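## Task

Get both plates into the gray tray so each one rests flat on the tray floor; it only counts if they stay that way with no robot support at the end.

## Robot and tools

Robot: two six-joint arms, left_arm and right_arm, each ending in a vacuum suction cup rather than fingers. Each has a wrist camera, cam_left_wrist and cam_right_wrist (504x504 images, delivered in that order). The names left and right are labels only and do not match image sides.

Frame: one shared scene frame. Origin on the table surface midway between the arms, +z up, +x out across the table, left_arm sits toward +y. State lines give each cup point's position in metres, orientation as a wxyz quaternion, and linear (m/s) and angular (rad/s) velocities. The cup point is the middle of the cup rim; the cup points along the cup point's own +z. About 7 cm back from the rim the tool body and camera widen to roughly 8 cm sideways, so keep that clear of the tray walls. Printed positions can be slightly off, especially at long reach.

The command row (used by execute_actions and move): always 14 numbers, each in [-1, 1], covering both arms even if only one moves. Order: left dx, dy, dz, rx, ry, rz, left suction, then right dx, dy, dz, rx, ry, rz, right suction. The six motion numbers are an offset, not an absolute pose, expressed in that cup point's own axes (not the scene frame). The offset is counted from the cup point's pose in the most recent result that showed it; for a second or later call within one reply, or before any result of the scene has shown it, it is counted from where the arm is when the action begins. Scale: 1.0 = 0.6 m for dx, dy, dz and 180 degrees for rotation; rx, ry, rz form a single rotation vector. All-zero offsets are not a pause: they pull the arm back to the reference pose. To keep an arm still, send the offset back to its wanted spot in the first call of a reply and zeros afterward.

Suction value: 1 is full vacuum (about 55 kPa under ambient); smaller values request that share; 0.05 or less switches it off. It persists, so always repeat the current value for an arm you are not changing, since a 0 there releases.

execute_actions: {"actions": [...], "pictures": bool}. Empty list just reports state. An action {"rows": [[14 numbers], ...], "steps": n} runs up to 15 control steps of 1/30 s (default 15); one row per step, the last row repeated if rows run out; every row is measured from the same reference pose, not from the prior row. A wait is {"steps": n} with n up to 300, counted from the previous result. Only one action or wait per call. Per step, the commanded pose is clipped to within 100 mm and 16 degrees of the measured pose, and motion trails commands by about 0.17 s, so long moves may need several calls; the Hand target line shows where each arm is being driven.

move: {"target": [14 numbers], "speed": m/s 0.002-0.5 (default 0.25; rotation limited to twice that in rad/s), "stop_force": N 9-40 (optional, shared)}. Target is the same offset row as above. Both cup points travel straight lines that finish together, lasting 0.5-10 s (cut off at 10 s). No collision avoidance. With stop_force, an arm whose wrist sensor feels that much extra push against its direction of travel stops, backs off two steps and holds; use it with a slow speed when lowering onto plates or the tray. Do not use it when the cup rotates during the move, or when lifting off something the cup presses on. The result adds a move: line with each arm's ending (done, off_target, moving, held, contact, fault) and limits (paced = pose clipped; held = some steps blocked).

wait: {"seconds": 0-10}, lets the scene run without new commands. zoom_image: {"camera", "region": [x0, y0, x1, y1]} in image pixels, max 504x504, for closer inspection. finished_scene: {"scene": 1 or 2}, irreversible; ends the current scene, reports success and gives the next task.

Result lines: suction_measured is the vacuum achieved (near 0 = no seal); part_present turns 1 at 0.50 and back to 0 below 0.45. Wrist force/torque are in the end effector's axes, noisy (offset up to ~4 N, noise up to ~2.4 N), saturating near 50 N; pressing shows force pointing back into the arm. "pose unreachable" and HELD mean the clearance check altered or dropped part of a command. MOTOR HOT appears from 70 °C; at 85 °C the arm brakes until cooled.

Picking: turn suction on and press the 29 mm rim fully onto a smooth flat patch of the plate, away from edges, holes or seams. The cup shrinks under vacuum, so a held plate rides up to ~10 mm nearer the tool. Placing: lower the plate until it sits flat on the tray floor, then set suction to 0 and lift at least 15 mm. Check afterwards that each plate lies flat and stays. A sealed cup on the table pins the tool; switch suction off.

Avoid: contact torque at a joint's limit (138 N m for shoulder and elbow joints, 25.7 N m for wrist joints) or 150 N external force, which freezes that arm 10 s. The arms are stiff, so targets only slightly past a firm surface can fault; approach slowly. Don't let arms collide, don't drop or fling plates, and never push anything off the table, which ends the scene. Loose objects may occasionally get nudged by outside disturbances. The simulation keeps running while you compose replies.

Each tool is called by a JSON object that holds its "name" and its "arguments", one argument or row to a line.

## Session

{"name": "move", "arguments": {
  "target": [0,0,-0.3,0,0,0,0,0,0,-0.3,0,0,0,0]
}}

Scene clock: 1.30 s of 7200.00 s.
left_arm: end_effector_position=(+0.3571, +0.3959, +0.4084) suction_measured=0.00 part_present=0 end_effector_quat_wxyz=(+0.001, -0.169, +0.986, -0.001) end_effector_velocity=(+0.000, -0.000, +0.002) end_effector_angular_velocity=(+0.000, +0.002, +0.000) | right_arm: end_effector_position=(+0.4783, -0.3159, +0.4073) suction_measured=0.00 part_present=0 end_effector_quat_wxyz=(+0.000, +0.168, +0.986, +0.001) end_effector_velocity=(+0.000, -0.000, +0.002) end_effector_angular_velocity=(+0.000, +0.002, -0.001)
Joint positions: left_arm=[-0.317 -1.76   1.606 -1.419 -1.571 -0.841] | right_arm=[-0.314 -1.758  1.606 -1.419 -1.569  0.208]
Joint velocities: left_arm=[ 0.     0.002 -0.007  0.006 -0.     0.   ] | right_arm=[-0.001  0.003 -0.007  0.006 -0.    -0.   ]
Motor temperatures (°C, as the motors report them): left_arm=[34 33 33 40 36 37] | right_arm=[31 33 34 44 39 41]
Wrist force (N, on the end effector, along its own x y z axes, offset not removed): left_arm=[3.4 0.2 1.7] | right_arm=[2.0 1.4 -1.0]
Wrist torque (N m, same axes, about the end effector's origin, offset not removed): left_arm=[-0.09 -0.33 0.07] | right_arm=[0.09 -0.30 -0.10]
Hand target (left_arm): +0.357, +0.396, +0.409; +0.001, -0.169, +0.986, -0.001
Hand target (right_arm): +0.478, -0.316, +0.407; +0.000, +0.168, +0.986, +0.001
Off the commanded pose (left_arm): 0.000 m, 0 deg.
Off the commanded pose (right_arm): 0.000 m, 0 deg.
move: done

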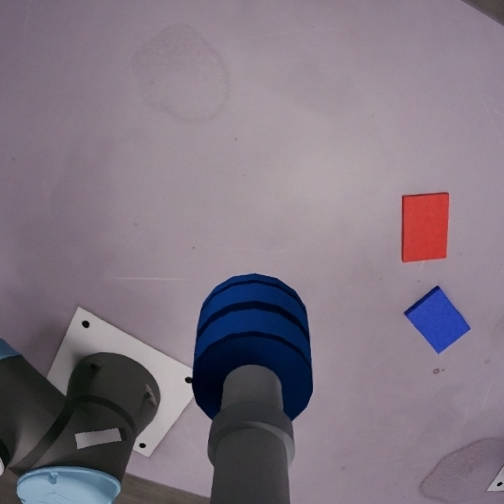

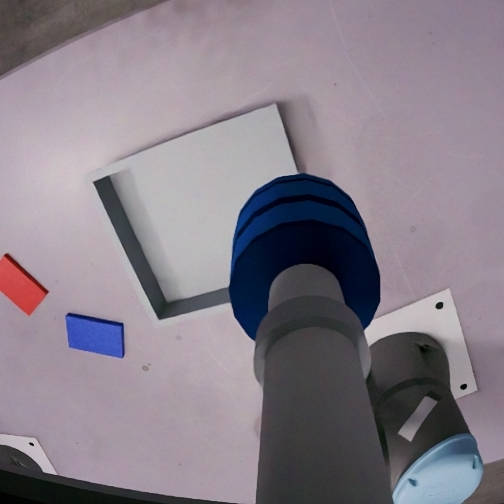

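{"name": "move", "arguments": {
  "target": [0,0.25,0,0,0,0,0,0.46,0.6,0.4,0,0,0,0]
}}

Scene clock: 11.80 s of 7200.00 s.
left_arm: end_effector_position=(+0.3074, +0.5374, +0.4083) suction_measured=0.00 part_present=0 end_effector_quat_wxyz=(+0.001, -0.169, +0.986, -0.000) end_effector_velocity=(-0.000, +0.001, +0.000) end_effector_angular_velocity=(-0.001, -0.000, +0.001) | right_arm: end_effector_position=(+0.3367, +0.1155, +0.1670) suction_measured=0.00 part_present=0 end_effector_quat_wxyz=(-0.000, +0.168, +0.986, +0.000) end_effector_velocity=(+0.000, +0.002, -0.001) end_effector_angular_velocity=(-0.000, -0.000, -0.001)
Joint positions: left_arm=[-0.01  -1.888  1.699 -1.384 -1.571 -0.535] | right_arm=[ 0.653 -1.296  1.751 -2.026 -1.569  1.175]
Joint velocities: left_arm=[ 0.002 -0.    -0.     0.    -0.001  0.002] | right_arm=[ 0.002  0.004 -0.003 -0.001 -0.     0.003]
Motor temperatures (°C, as the motors report them): left_arm=[34 33 33 40 36 37] | right_arm=[31 33 34 44 39 41]
Wrist force (N, on the end effector, along its own x y z axes, offset not removed): left_arm=[-3.2 0.0 2.2] | right_arm=[1.2 0.1 2.2]
Wrist torque (N m, same axes, about the end effector's origin, offset not removed): left_arm=[-0.17 0.63 0.13] | right_arm=[-0.10 -0.34 -0.17]
Hand target (left_arm): +0.307, +0.537, +0.408; +0.001, -0.169, +0.986, -0.000
Hand target (right_arm): +0.337, +0.116, +0.167; -0.000, +0.168, +0.986, +0.000
Off the commanded pose (left_arm): 0.000 m, 0 deg.
Off the commanded pose (right_arm): 0.001 m, 0 deg.
After step 90, 4.87 s passed at rest.
move: done

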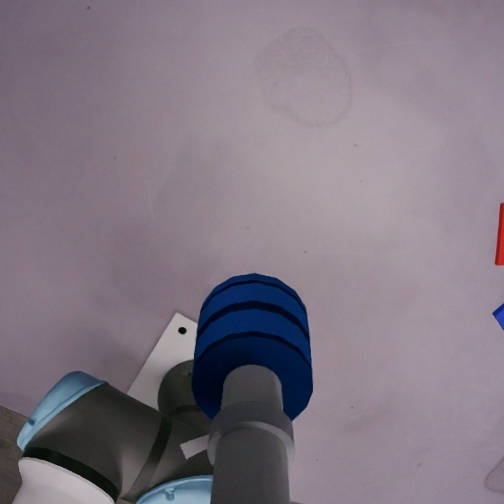

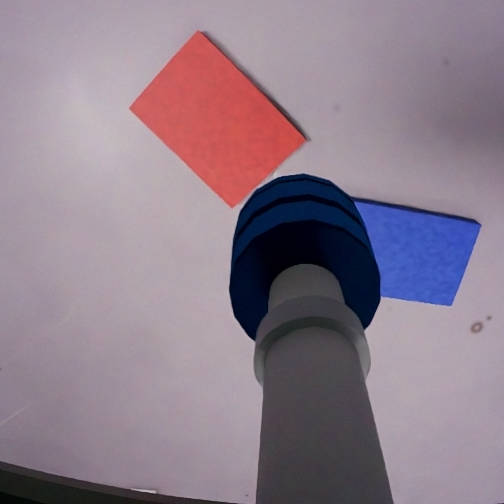

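{"name": "move", "arguments": {
  "target": [0,0,0,0,0,0,0,-0.015,0.084,0.2,0,0,0,0],
  "speed": 0.15
}}

{"name": "move", "arguments": {
  "target": [0,0,0,0,0,0,0,0,0,0.082,0,0,0,1],
  "speed": 0.012,
  "stop_force": 10
}}

{"name": "move", "arguments": {
  "target": [0,0,0,0,0,0,0,0,0,-0.2,0,0,0,1],
  "speed": 0.1
}}

{"name": "move", "arguments": {
  "target": [0,0,0,0,0,0,0,-0.19,-0.4,0,0,0,0.13,1],
  "speed": 0.15
}}

Scene clock: 19.20 s of 7200.00 s.
left_arm: end_effector_position=(+0.3074, +0.5374, +0.4083) suction_measured=0.00 part_present=0 end_effector_quat_wxyz=(+0.001, -0.169, +0.986, -0.000) end_effector_velocity=(+0.000, -0.000, +0.000) end_effector_angular_velocity=(+0.000, -0.000, -0.000) | right_arm: end_effector_position=(+0.3618, +0.1600, +0.0471) suction_measured=0.00 part_present=0 end_effector_quat_wxyz=(-0.001, +0.168, +0.986, +0.000) end_effector_velocity=(+0.000, +0.001, -0.002) end_effector_angular_velocity=(-0.000, +0.000, -0.002)
Joint positions: left_arm=[-0.01  -1.888  1.699 -1.384 -1.571 -0.535] | right_arm=[ 0.671 -1.035  1.723 -2.259 -1.569  1.193]
Joint velocities: left_arm=[-0.001  0.    -0.     0.     0.    -0.001] | right_arm=[ 0.001  0.005 -0.002 -0.002  0.     0.002]
Motor temperatures (°C, as the motors report them): left_arm=[34 33 33 40 36 37] | right_arm=[31 33 34 44 39 41]
Wrist force (N, on the end effector, along its own x y z axes, offset not removed): left_arm=[-3.7 -1.6 2.8] | right_arm=[1.4 0.1 -1.0]
Wrist torque (N m, same axes, about the end effector's origin, offset not removed): left_arm=[-0.31 0.59 -0.09] | right_arm=[-0.03 -0.41 -0.10]
Hand target (left_arm): +0.307, +0.537, +0.408; +0.001, -0.169, +0.986, -0.000
Hand target (right_arm): +0.362, +0.160, +0.047; -0.000, +0.168, +0.986, +0.000
Off the commanded pose (left_arm): 0.000 m, 0 deg.
Off the commanded pose (right_arm): 0.000 m, 0 deg.
After step 90, 3.03 s passed at rest.
move: done

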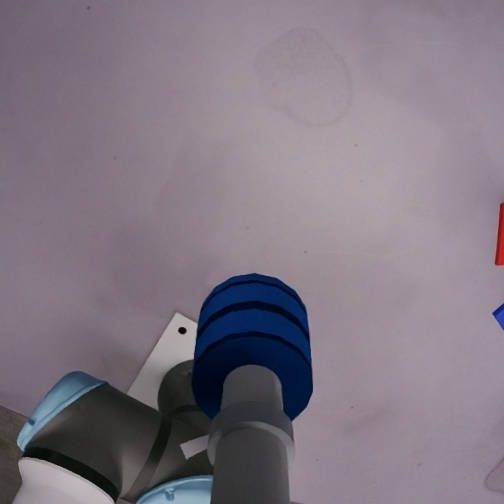

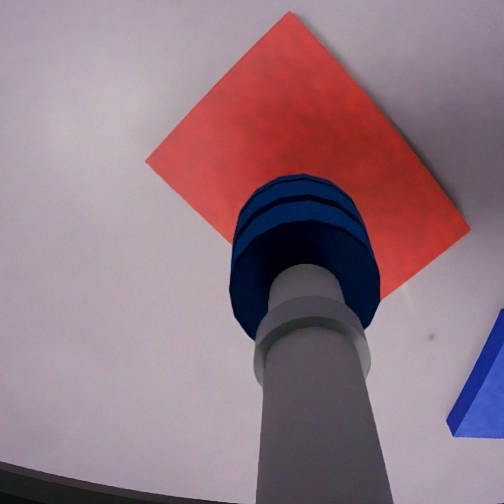

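Scene clock: 23.63 s of 7200.00 s.
left_arm: end_effector_position=(+0.3074, +0.5374, +0.4083) suction_measured=0.00 part_present=0 end_effector_quat_wxyz=(+0.001, -0.169, +0.986, -0.000) end_effector_velocity=(-0.000, -0.000, -0.000) end_effector_angular_velocity=(-0.001, +0.000, -0.000) | right_arm: end_effector_position=(+0.3618, +0.1599, -0.0014) suction_measured=0.98 part_present=1 end_effector_quat_wxyz=(-0.001, +0.168, +0.986, +0.000) end_effector_velocity=(-0.000, -0.001, +0.002) end_effector_angular_velocity=(-0.002, +0.002, +0.001)
Joint positions: left_arm=[-0.01  -1.888  1.699 -1.384 -1.571 -0.535] | right_arm=[ 0.671 -0.958  1.75  -2.364 -1.569  1.193]
Joint velocities: left_arm=[-0.     0.     0.     0.    -0.001 -0.   ] | right_arm=[-0.    -0.003 -0.     0.006  0.    -0.002]
Motor temperatures (°C, as the motors report them): left_arm=[34 33 33 40 36 37] | right_arm=[31 33 34 44 39 41]
Wrist force (N, on the end effector, along its own x y z axes, offset not removed): left_arm=[2.9 3.6 2.3] | right_arm=[1.2 4.8 -17.2]
Wrist torque (N m, same axes, about the end effector's origin, offset not removed): left_arm=[0.38 -0.10 0.21] | right_arm=[0.21 -0.34 -0.24]
Hand target (left_arm): +0.307, +0.537, +0.408; +0.001, -0.169, +0.986, -0.000
Hand target (right_arm): +0.362, +0.160, -0.001; -0.001, +0.168, +0.986, +0.000
Off the commanded pose (left_arm): 0.000 m, 0 deg.
Off the commanded pose (right_arm): 0.001 m, 0 deg.
move: contact (right_arm)

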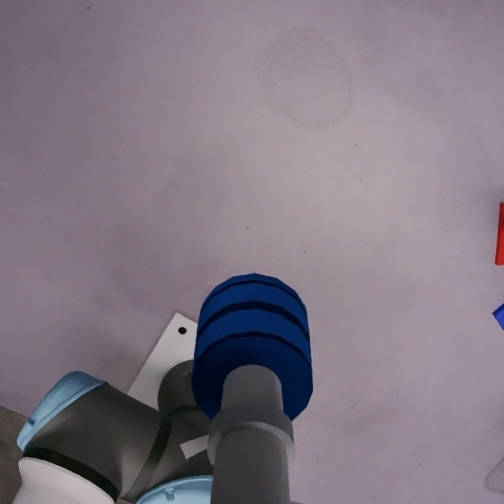

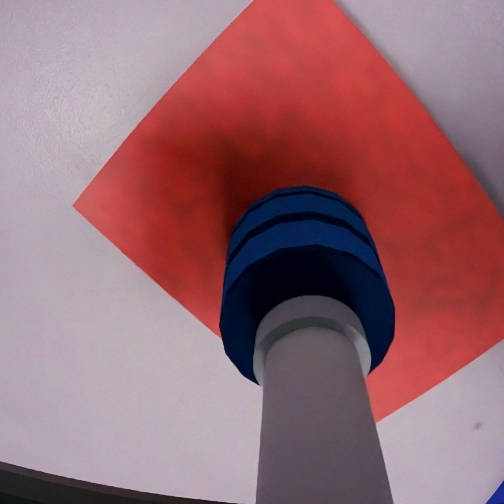

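Scene clock: 25.30 s of 7200.00 s.
left_arm: end_effector_position=(+0.3074, +0.5374, +0.4083) suction_measured=0.00 part_present=0 end_effector_quat_wxyz=(+0.001, -0.169, +0.986, -0.000) end_effector_velocity=(+0.000, -0.000, -0.000) end_effector_angular_velocity=(-0.000, -0.000, -0.000) | right_arm: end_effector_position=(+0.3618, +0.1600, +0.1185) suction_measured=0.99 part_present=1 end_effector_quat_wxyz=(-0.001, +0.168, +0.986, +0.000) end_effector_velocity=(+0.000, +0.000, +0.003) end_effector_angular_velocity=(+0.001, -0.001, +0.001)
Joint positions: left_arm=[-0.01  -1.888  1.699 -1.384 -1.571 -0.535] | right_arm=[ 0.671 -1.132  1.657 -2.096 -1.569  1.193]
Joint velocities: left_arm=[-0.001 -0.     0.    -0.    -0.    -0.   ] | right_arm=[-0.    -0.004 -0.002  0.005  0.    -0.001]
Motor temperatures (°C, as the motors report them): left_arm=[34 33 33 40 36 37] | right_arm=[31 33 34 44 39 41]
Wrist force (N, on the end effector, along its own x y z axes, offset not removed): left_arm=[-1.7 0.2 -2.2] | right_arm=[2.4 2.4 -1.7]
Wrist torque (N m, same axes, about the end effector's origin, offset not removed): left_arm=[0.06 0.35 0.06] | right_arm=[0.22 -0.40 -0.19]
Hand target (left_arm): +0.307, +0.537, +0.408; +0.001, -0.169, +0.986, -0.000
Hand target (right_arm): +0.362, +0.160, +0.119; -0.001, +0.168, +0.986, +0.000
Off the commanded pose (left_arm): 0.000 m, 0 deg.
Off the commanded pose (right_arm): 0.000 m, 0 deg.
move: done

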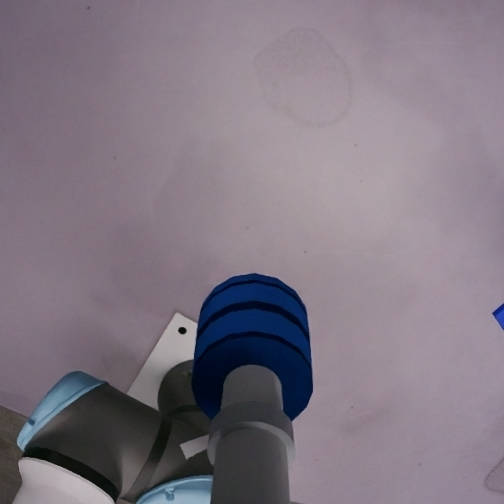

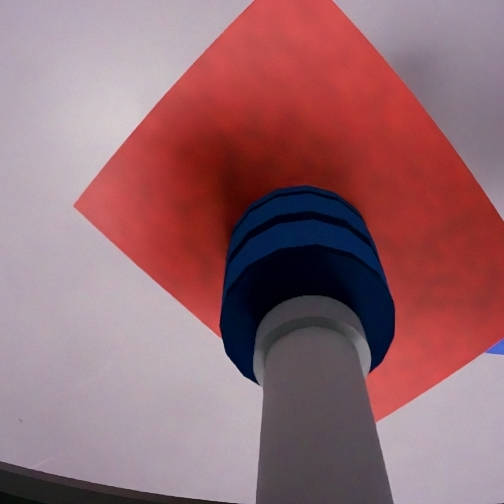

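Scene clock: 27.57 s of 7200.00 s.
left_arm: end_effector_position=(+0.3074, +0.5374, +0.4083) suction_measured=0.00 part_present=0 end_effector_quat_wxyz=(+0.001, -0.169, +0.986, -0.000) end_effector_velocity=(-0.000, +0.000, -0.000) end_effector_angular_velocity=(+0.000, -0.000, +0.000) | right_arm: end_effector_position=(+0.3901, -0.1041, +0.1188) suction_measured=0.98 part_present=1 end_effector_quat_wxyz=(-0.000, +0.365, +0.931, +0.001) end_effector_velocity=(+0.001, -0.002, +0.001) end_effector_angular_velocity=(+0.001, -0.001, -0.004)
Joint positions: left_arm=[-0.01  -1.888  1.699 -1.384 -1.571 -0.535] | right_arm=[ 0.226 -1.547  2.195 -2.218 -1.569  1.157]
Joint velocities: left_arm=[ 0.001  0.     0.    -0.     0.     0.   ] | right_arm=[-0.006 -0.005  0.002  0.001  0.    -0.002]
Motor temperatures (°C, as the motors report them): left_arm=[34 33 33 40 36 37] | right_arm=[31 33 34 44 39 41]
Wrist force (N, on the end effector, along its own x y z axes, offset not removed): left_arm=[-0.5 -0.2 2.5] | right_arm=[0.7 -0.7 -0.5]
Wrist torque (N m, same axes, about the end effector's origin, offset not removed): left_arm=[-0.17 0.08 0.00] | right_arm=[-0.18 -0.23 -0.14]
Hand target (left_arm): +0.307, +0.537, +0.408; +0.001, -0.169, +0.986, -0.000
Hand target (right_arm): +0.390, -0.104, +0.119; -0.000, +0.365, +0.931, +0.001
Off the commanded pose (left_arm): 0.000 m, 0 deg.
Off the commanded pose (right_arm): 0.001 m, 0 deg.
move: done

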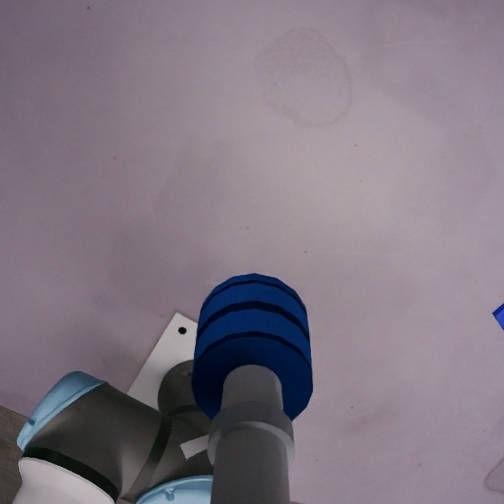

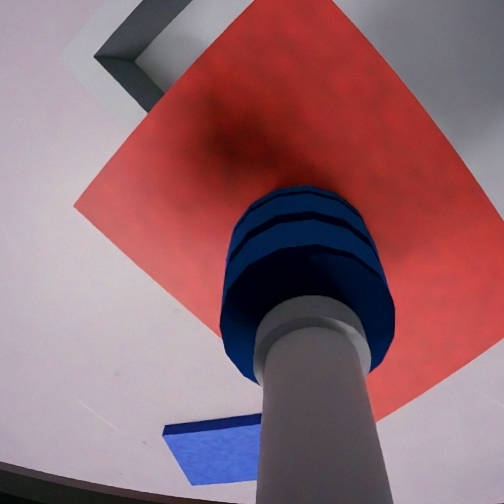

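{"name": "move", "arguments": {
  "target": [0,0,0,0,0,0,0,-0.055,-0.055,0.05,0,0,0,1],
  "speed": 0.05
}}

{"name": "move", "arguments": {
  "target": [0,0,0,0,0,0,0,0,0,0.05,0,0,0,1],
  "speed": 0.02,
  "stop_force": 10
}}

Scene clock: 33.87 s of 7200.00 s.
left_arm: end_effector_position=(+0.3074, +0.5374, +0.4083) suction_measured=0.00 part_present=0 end_effector_quat_wxyz=(+0.001, -0.169, +0.986, -0.000) end_effector_velocity=(+0.000, +0.000, +0.000) end_effector_angular_velocity=(+0.001, -0.000, -0.000) | right_arm: end_effector_position=(+0.3919, -0.1507, +0.0889) suction_measured=0.99 part_present=1 end_effector_quat_wxyz=(-0.000, +0.365, +0.931, +0.001) end_effector_velocity=(-0.000, -0.002, -0.001) end_effector_angular_velocity=(+0.000, +0.000, +0.001)
Joint positions: left_arm=[-0.01  -1.888  1.699 -1.384 -1.571 -0.535] | right_arm=[ 0.118 -1.557  2.304 -2.318 -1.57   1.049]
Joint velocities: left_arm=[-0.     0.    -0.     0.     0.001  0.   ] | right_arm=[-0.004  0.     0.004 -0.004  0.    -0.005]
Motor temperatures (°C, as the motors report them): left_arm=[34 33 33 40 36 37] | right_arm=[31 33 34 44 39 41]
Wrist force (N, on the end effector, along its own x y z axes, offset not removed): left_arm=[2.9 2.8 2.8] | right_arm=[2.2 1.1 -1.1]
Wrist torque (N m, same axes, about the end effector's origin, offset not removed): left_arm=[0.25 -0.47 -0.05] | right_arm=[-0.05 -0.45 -0.25]
Hand target (left_arm): +0.307, +0.537, +0.408; +0.001, -0.169, +0.986, -0.000
Hand target (right_arm): +0.392, -0.151, +0.089; -0.000, +0.365, +0.931, +0.001
Off the commanded pose (left_arm): 0.000 m, 0 deg.
Off the commanded pose (right_arm): 0.000 m, 0 deg.
move: done

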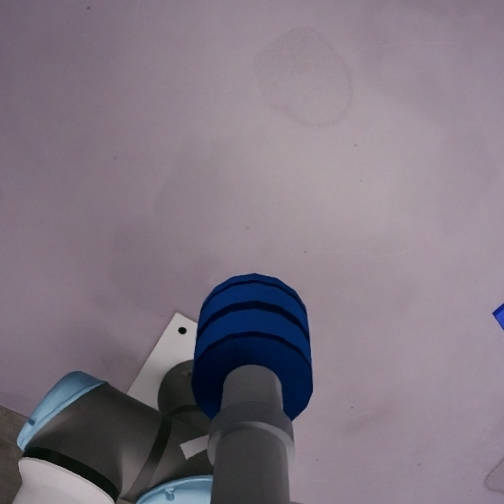

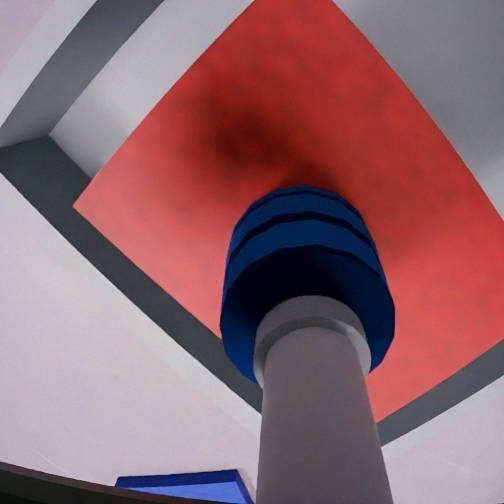

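Scene clock: 35.67 s of 7200.00 s.
left_arm: end_effector_position=(+0.3074, +0.5374, +0.4083) suction_measured=0.00 part_present=0 end_effector_quat_wxyz=(+0.001, -0.169, +0.986, -0.000) end_effector_velocity=(-0.000, +0.000, +0.000) end_effector_angular_velocity=(+0.000, -0.000, +0.000) | right_arm: end_effector_position=(+0.3919, -0.1507, +0.0591) suction_measured=0.99 part_present=1 end_effector_quat_wxyz=(-0.000, +0.365, +0.931, +0.001) end_effector_velocity=(+0.000, -0.000, -0.002) end_effector_angular_velocity=(-0.000, +0.000, +0.001)
Joint positions: left_arm=[-0.01  -1.888  1.699 -1.384 -1.571 -0.535] | right_arm=[ 0.118 -1.488  2.339 -2.422 -1.57   1.048]
Joint velocities: left_arm=[ 0.001  0.    -0.    -0.     0.     0.   ] | right_arm=[-0.001  0.005  0.001 -0.006 -0.    -0.001]
Motor temperatures (°C, as the motors report them): left_arm=[34 33 33 40 36 37] | right_arm=[31 33 34 44 39 41]
Wrist force (N, on the end effector, along its own x y z axes, offset not removed): left_arm=[1.5 1.1 -0.2] | right_arm=[1.7 1.5 -0.7]
Wrist torque (N m, same axes, about the end effector's origin, offset not removed): left_arm=[-0.06 -0.25 0.10] | right_arm=[0.06 -0.30 -0.16]
Hand target (left_arm): +0.307, +0.537, +0.408; +0.001, -0.169, +0.986, -0.000
Hand target (right_arm): +0.392, -0.151, +0.059; -0.000, +0.365, +0.931, +0.001
Off the commanded pose (left_arm): 0.000 m, 0 deg.
Off the commanded pose (right_arm): 0.000 m, 0 deg.
move: done

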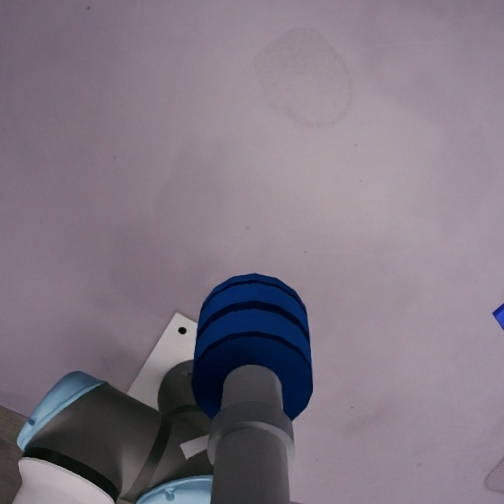

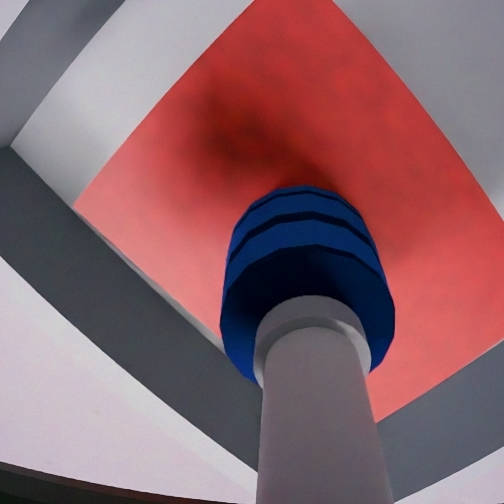

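{"name": "move", "arguments": {
  "target": [0,0,0,0,0,0,0,0,0,0.06,0,0,0,1],
  "speed": 0.03
}}

{"name": "move", "arguments": {
  "target": [0,0,0,0,0,0,0,0,0,0.045,0,0,0,1],
  "speed": 0.008,
  "stop_force": 10
}}

{"name": "move", "arguments": {
  "target": [0,0,0,0,0,0,0,0,0,-0.012,0,0,0,0],
  "speed": 0.007
}}

{"name": "move", "arguments": {
  "target": [0,0,0,0,0,0,0,0,0,-0.18,0,0,0,0],
  "speed": 0.1
}}

{"name": "move", "arguments": {
  "target": [0,0,0,0,0,0,0,0.44,0.117,0,0,0,-0.13,0]
}}

{"name": "move", "arguments": {
  "target": [0,0,0,0,0,0,0,0,0,0.1,0,0,0,0],
  "speed": 0.1
}}

Scene clock: 49.07 s of 7200.00 s.
left_arm: end_effector_position=(+0.3074, +0.5374, +0.4083) suction_measured=0.00 part_present=0 end_effector_quat_wxyz=(+0.001, -0.169, +0.986, -0.000) end_effector_velocity=(-0.000, +0.000, -0.000) end_effector_angular_velocity=(+0.000, +0.000, +0.001) | right_arm: end_effector_position=(+0.3919, -0.1507, +0.0232) suction_measured=0.96 part_present=1 end_effector_quat_wxyz=(-0.000, +0.365, +0.931, +0.001) end_effector_velocity=(-0.000, +0.001, -0.002) end_effector_angular_velocity=(+0.000, -0.000, +0.002)
Joint positions: left_arm=[-0.01  -1.888  1.699 -1.384 -1.571 -0.535] | right_arm=[ 0.118 -1.393  2.372 -2.55  -1.57   1.048]
Joint velocities: left_arm=[ 0.001  0.     0.    -0.     0.    -0.   ] | right_arm=[ 0.002  0.005  0.001 -0.007 -0.     0.   ]
Motor temperatures (°C, as the motors report them): left_arm=[34 33 33 40 36 37] | right_arm=[31 33 34 44 39 41]
Wrist force (N, on the end effector, along its own x y z axes, offset not removed): left_arm=[-1.0 1.3 5.2] | right_arm=[4.2 -0.4 1.3]
Wrist torque (N m, same axes, about the end effector's origin, offset not removed): left_arm=[0.28 0.39 -0.03] | right_arm=[-0.25 -0.67 -0.19]
Hand target (left_arm): +0.307, +0.537, +0.408; +0.001, -0.169, +0.986, -0.000
Hand target (right_arm): +0.392, -0.151, +0.023; -0.000, +0.365, +0.931, +0.001
Off the commanded pose (left_arm): 0.000 m, 0 deg.
Off the commanded pose (right_arm): 0.000 m, 0 deg.
move: done

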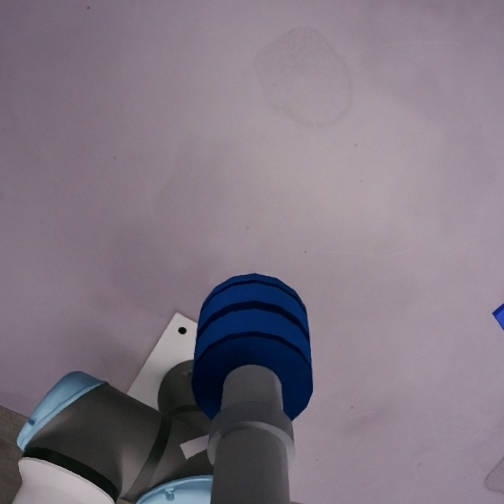

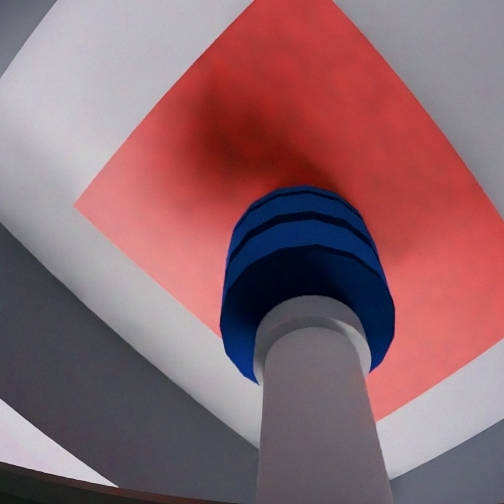

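Scene clock: 52.17 s of 7200.00 s.
left_arm: end_effector_position=(+0.3074, +0.5374, +0.4083) suction_measured=0.00 part_present=0 end_effector_quat_wxyz=(+0.001, -0.169, +0.986, -0.000) end_effector_velocity=(-0.000, +0.000, -0.000) end_effector_angular_velocity=(-0.000, +0.000, +0.000) | right_arm: end_effector_position=(+0.3918, -0.1508, +0.0014) suction_measured=1.00 part_present=1 end_effector_quat_wxyz=(-0.000, +0.365, +0.931, +0.001) end_effector_velocity=(-0.000, -0.000, +0.002) end_effector_angular_velocity=(-0.001, +0.002, -0.001)
Joint positions: left_arm=[-0.01  -1.888  1.699 -1.384 -1.571 -0.535] | right_arm=[ 0.118 -1.33   2.388 -2.629 -1.57   1.048]
Joint velocities: left_arm=[ 0. -0.  0.  0. -0. -0.] | right_arm=[-0.    -0.007 -0.002  0.011 -0.     0.001]
Motor temperatures (°C, as the motors report them): left_arm=[34 33 33 40 36 37] | right_arm=[31 33 34 44 39 41]
Wrist force (N, on the end effector, along its own x y z axes, offset not removed): left_arm=[-2.5 -1.6 0.6] | right_arm=[6.2 -6.5 -33.9]
Wrist torque (N m, same axes, about the end effector's origin, offset not removed): left_arm=[-0.40 0.41 0.19] | right_arm=[-0.42 -0.70 -0.21]
Hand target (left_arm): +0.307, +0.537, +0.408; +0.001, -0.169, +0.986, -0.000
Hand target (right_arm): +0.392, -0.151, +0.002; -0.000, +0.365, +0.931, +0.001
Off the commanded pose (left_arm): 0.000 m, 0 deg.
Off the commanded pose (right_arm): 0.005 m, 0 deg.
move: contact (right_arm)

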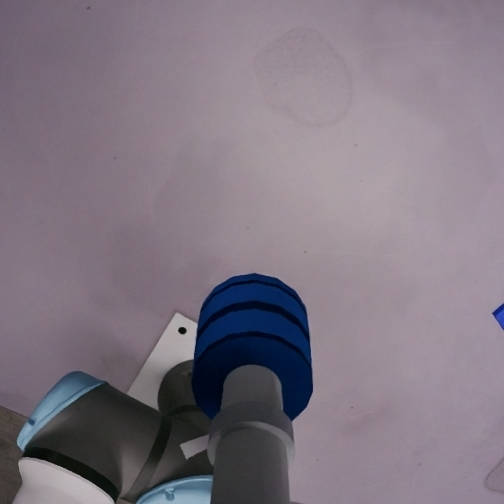

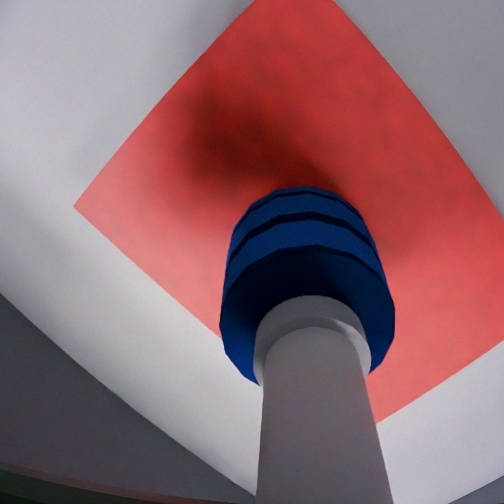

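Scene clock: 53.40 s of 7200.00 s.
left_arm: end_effector_position=(+0.3074, +0.5374, +0.4083) suction_measured=0.00 part_present=0 end_effector_quat_wxyz=(+0.001, -0.169, +0.986, -0.000) end_effector_velocity=(+0.000, -0.000, +0.000) end_effector_angular_velocity=(+0.000, -0.000, -0.000) | right_arm: end_effector_position=(+0.3918, -0.1508, +0.0084) suction_measured=0.00 part_present=0 end_effector_quat_wxyz=(-0.000, +0.365, +0.931, +0.001) end_effector_velocity=(+0.000, -0.001, +0.001) end_effector_angular_velocity=(-0.000, -0.000, -0.001)
Joint positions: left_arm=[-0.01  -1.888  1.699 -1.384 -1.571 -0.535] | right_arm=[ 0.118 -1.351  2.384 -2.604 -1.57   1.048]
Joint velocities: left_arm=[-0.  0. -0.  0.  0. -0.] | right_arm=[-0.002 -0.004 -0.001  0.004 -0.    -0.   ]
Motor temperatures (°C, as the motors report them): left_arm=[34 33 33 40 36 37] | right_arm=[31 33 34 44 39 41]
Wrist force (N, on the end effector, along its own x y z axes, offset not removed): left_arm=[-0.4 -2.3 -1.1] | right_arm=[3.2 0.8 -2.6]
Wrist torque (N m, same axes, about the end effector's origin, offset not removed): left_arm=[-0.50 0.04 0.10] | right_arm=[0.03 -0.54 -0.18]
Hand target (left_arm): +0.307, +0.537, +0.408; +0.001, -0.169, +0.986, -0.000
Hand target (right_arm): +0.392, -0.151, +0.009; -0.000, +0.365, +0.931, +0.001
Off the commanded pose (left_arm): 0.000 m, 0 deg.
Off the commanded pose (right_arm): 0.000 m, 0 deg.
move: done

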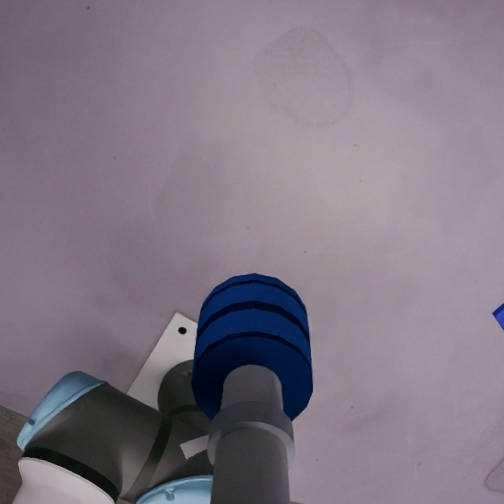

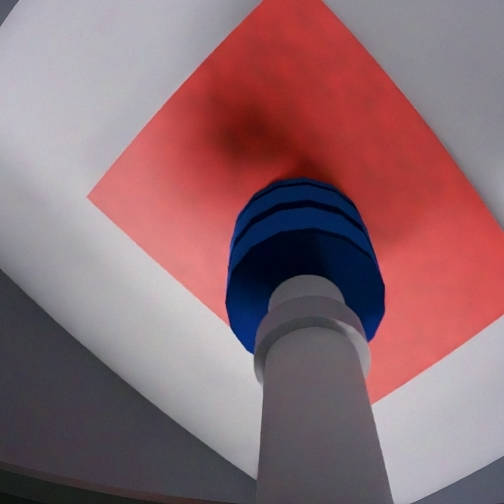

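Scene clock: 54.93 s of 7200.00 s.
left_arm: end_effector_position=(+0.3074, +0.5374, +0.4083) suction_measured=0.00 part_present=0 end_effector_quat_wxyz=(+0.001, -0.169, +0.986, -0.000) end_effector_velocity=(+0.000, -0.000, +0.000) end_effector_angular_velocity=(+0.000, -0.000, -0.001) | right_arm: end_effector_position=(+0.3919, -0.1507, +0.1164) suction_measured=0.00 part_present=0 end_effector_quat_wxyz=(-0.000, +0.365, +0.931, +0.001) end_effector_velocity=(+0.000, -0.000, +0.002) end_effector_angular_velocity=(+0.000, -0.000, +0.003)
Joint positions: left_arm=[-0.01  -1.888  1.699 -1.384 -1.571 -0.535] | right_arm=[ 0.118 -1.612  2.266 -2.225 -1.57   1.049]
Joint velocities: left_arm=[-0.001 -0.    -0.     0.     0.    -0.   ] | right_arm=[-0.    -0.004 -0.003  0.008  0.    -0.003]
Motor temperatures (°C, as the motors report them): left_arm=[34 33 33 40 36 37] | right_arm=[31 33 34 44 39 41]
Wrist force (N, on the end effector, along its own x y z axes, offset not removed): left_arm=[0.0 1.2 2.7] | right_arm=[2.8 3.1 -2.0]
Wrist torque (N m, same axes, about the end effector's origin, offset not removed): left_arm=[-0.15 0.32 0.01] | right_arm=[0.32 -0.60 -0.22]
Hand target (left_arm): +0.307, +0.537, +0.408; +0.001, -0.169, +0.986, -0.000
Hand target (right_arm): +0.392, -0.151, +0.117; -0.000, +0.365, +0.931, +0.001
Off the commanded pose (left_arm): 0.000 m, 0 deg.
Off the commanded pose (right_arm): 0.000 m, 0 deg.
move: done

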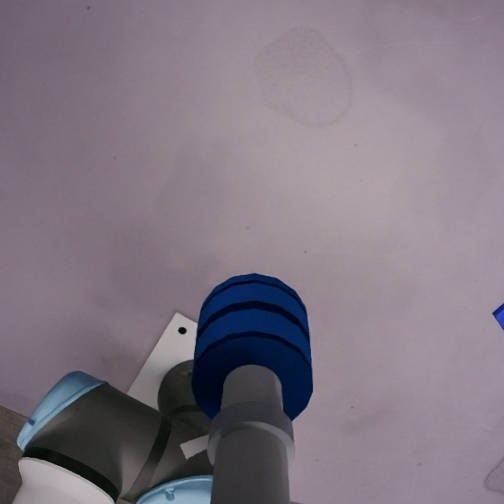

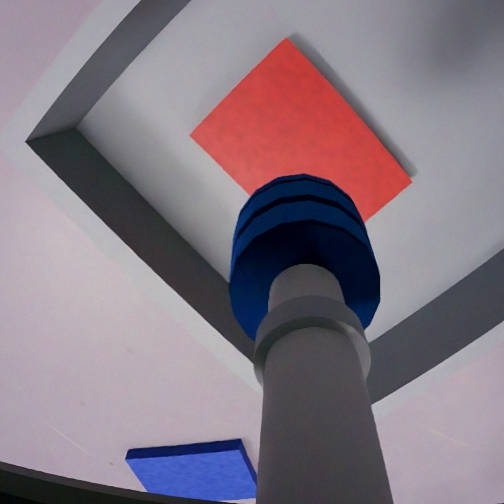

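Scene clock: 56.60 s of 7200.00 s.
left_arm: end_effector_position=(+0.3074, +0.5374, +0.4083) suction_measured=0.00 part_present=0 end_effector_quat_wxyz=(+0.001, -0.169, +0.986, -0.000) end_effector_velocity=(+0.000, -0.001, -0.000) end_effector_angular_velocity=(-0.000, +0.000, -0.003) | right_arm: end_effector_position=(+0.2454, +0.0801, +0.1162) suction_measured=0.00 part_present=0 end_effector_quat_wxyz=(-0.000, +0.169, +0.986, +0.000) end_effector_velocity=(-0.001, +0.002, -0.000) end_effector_angular_velocity=(-0.001, -0.000, +0.002)
Joint positions: left_arm=[-0.01  -1.888  1.699 -1.384 -1.571 -0.535] | right_arm=[ 0.743 -1.386  2.019 -2.204 -1.57   1.266]
Joint velocities: left_arm=[-0.002 -0.     0.     0.    -0.     0.   ] | right_arm=[ 0.005  0.004 -0.004  0.001 -0.     0.003]
Motor temperatures (°C, as the motors report them): left_arm=[34 33 33 40 36 37] | right_arm=[31 33 34 44 39 41]
Wrist force (N, on the end effector, along its own x y z axes, offset not removed): left_arm=[0.6 -0.7 1.4] | right_arm=[3.5 1.2 1.2]
Wrist torque (N m, same axes, about the end effector's origin, offset not removed): left_arm=[-0.26 -0.12 0.06] | right_arm=[0.06 -0.67 -0.23]
Hand target (left_arm): +0.307, +0.537, +0.408; +0.001, -0.169, +0.986, -0.000
Hand target (right_arm): +0.245, +0.080, +0.116; -0.000, +0.168, +0.986, +0.000
Off the commanded pose (left_arm): 0.000 m, 0 deg.
Off the commanded pose (right_arm): 0.001 m, 0 deg.
move: done

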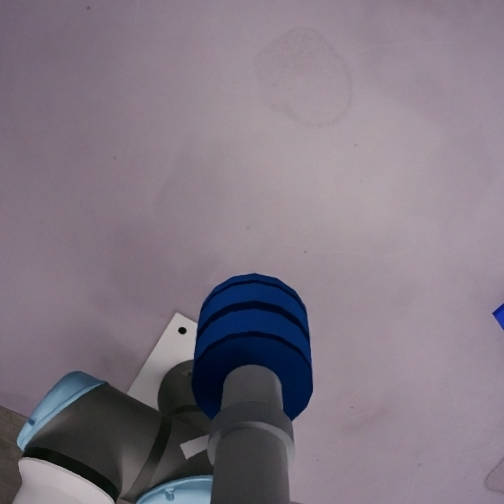

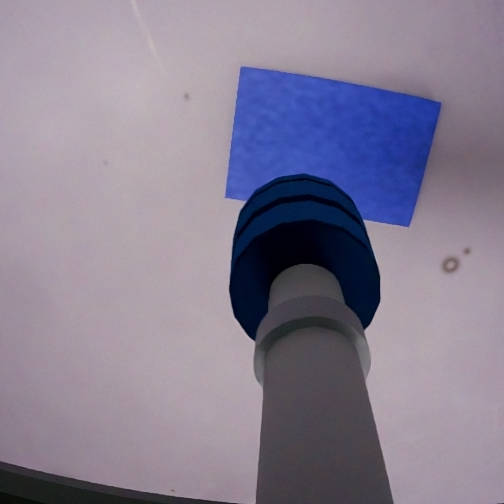

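Scene clock: 57.67 s of 7200.00 s.
left_arm: end_effector_position=(+0.3074, +0.5374, +0.4083) suction_measured=0.00 part_present=0 end_effector_quat_wxyz=(+0.001, -0.169, +0.986, -0.000) end_effector_velocity=(+0.000, -0.000, -0.000) end_effector_angular_velocity=(-0.000, +0.000, -0.001) | right_arm: end_effector_position=(+0.2454, +0.0800, +0.0563) suction_measured=0.00 part_present=0 end_effector_quat_wxyz=(-0.000, +0.169, +0.986, +0.000) end_effector_velocity=(+0.000, -0.000, -0.002) end_effector_angular_velocity=(-0.000, +0.000, -0.001)
Joint positions: left_arm=[-0.01  -1.888  1.699 -1.384 -1.571 -0.535] | right_arm=[ 0.743 -1.282  2.082 -2.371 -1.57   1.266]
Joint velocities: left_arm=[-0.001  0.     0.    -0.    -0.    -0.   ] | right_arm=[-0.     0.004  0.002 -0.005 -0.     0.   ]
Motor temperatures (°C, as the motors report them): left_arm=[34 33 33 40 36 37] | right_arm=[31 33 34 44 39 41]
Wrist force (N, on the end effector, along its own x y z axes, offset not removed): left_arm=[-2.4 0.2 -0.1] | right_arm=[2.4 2.2 0.1]
Wrist torque (N m, same axes, about the end effector's origin, offset not removed): left_arm=[0.01 0.12 0.23] | right_arm=[0.36 -0.43 -0.02]
Hand target (left_arm): +0.307, +0.537, +0.408; +0.001, -0.169, +0.986, -0.000
Hand target (right_arm): +0.245, +0.080, +0.056; -0.000, +0.169, +0.986, +0.000
Off the commanded pose (left_arm): 0.000 m, 0 deg.
Off the commanded pose (right_arm): 0.000 m, 0 deg.
move: done

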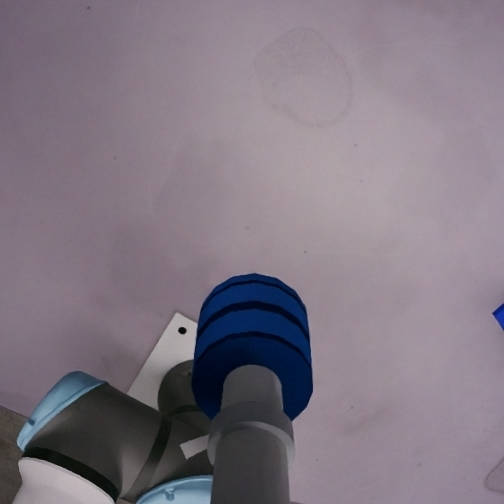

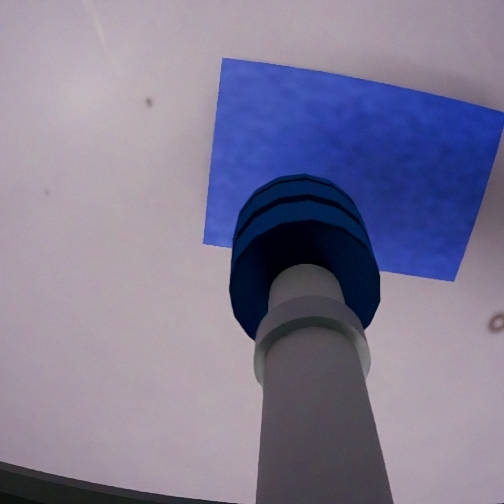

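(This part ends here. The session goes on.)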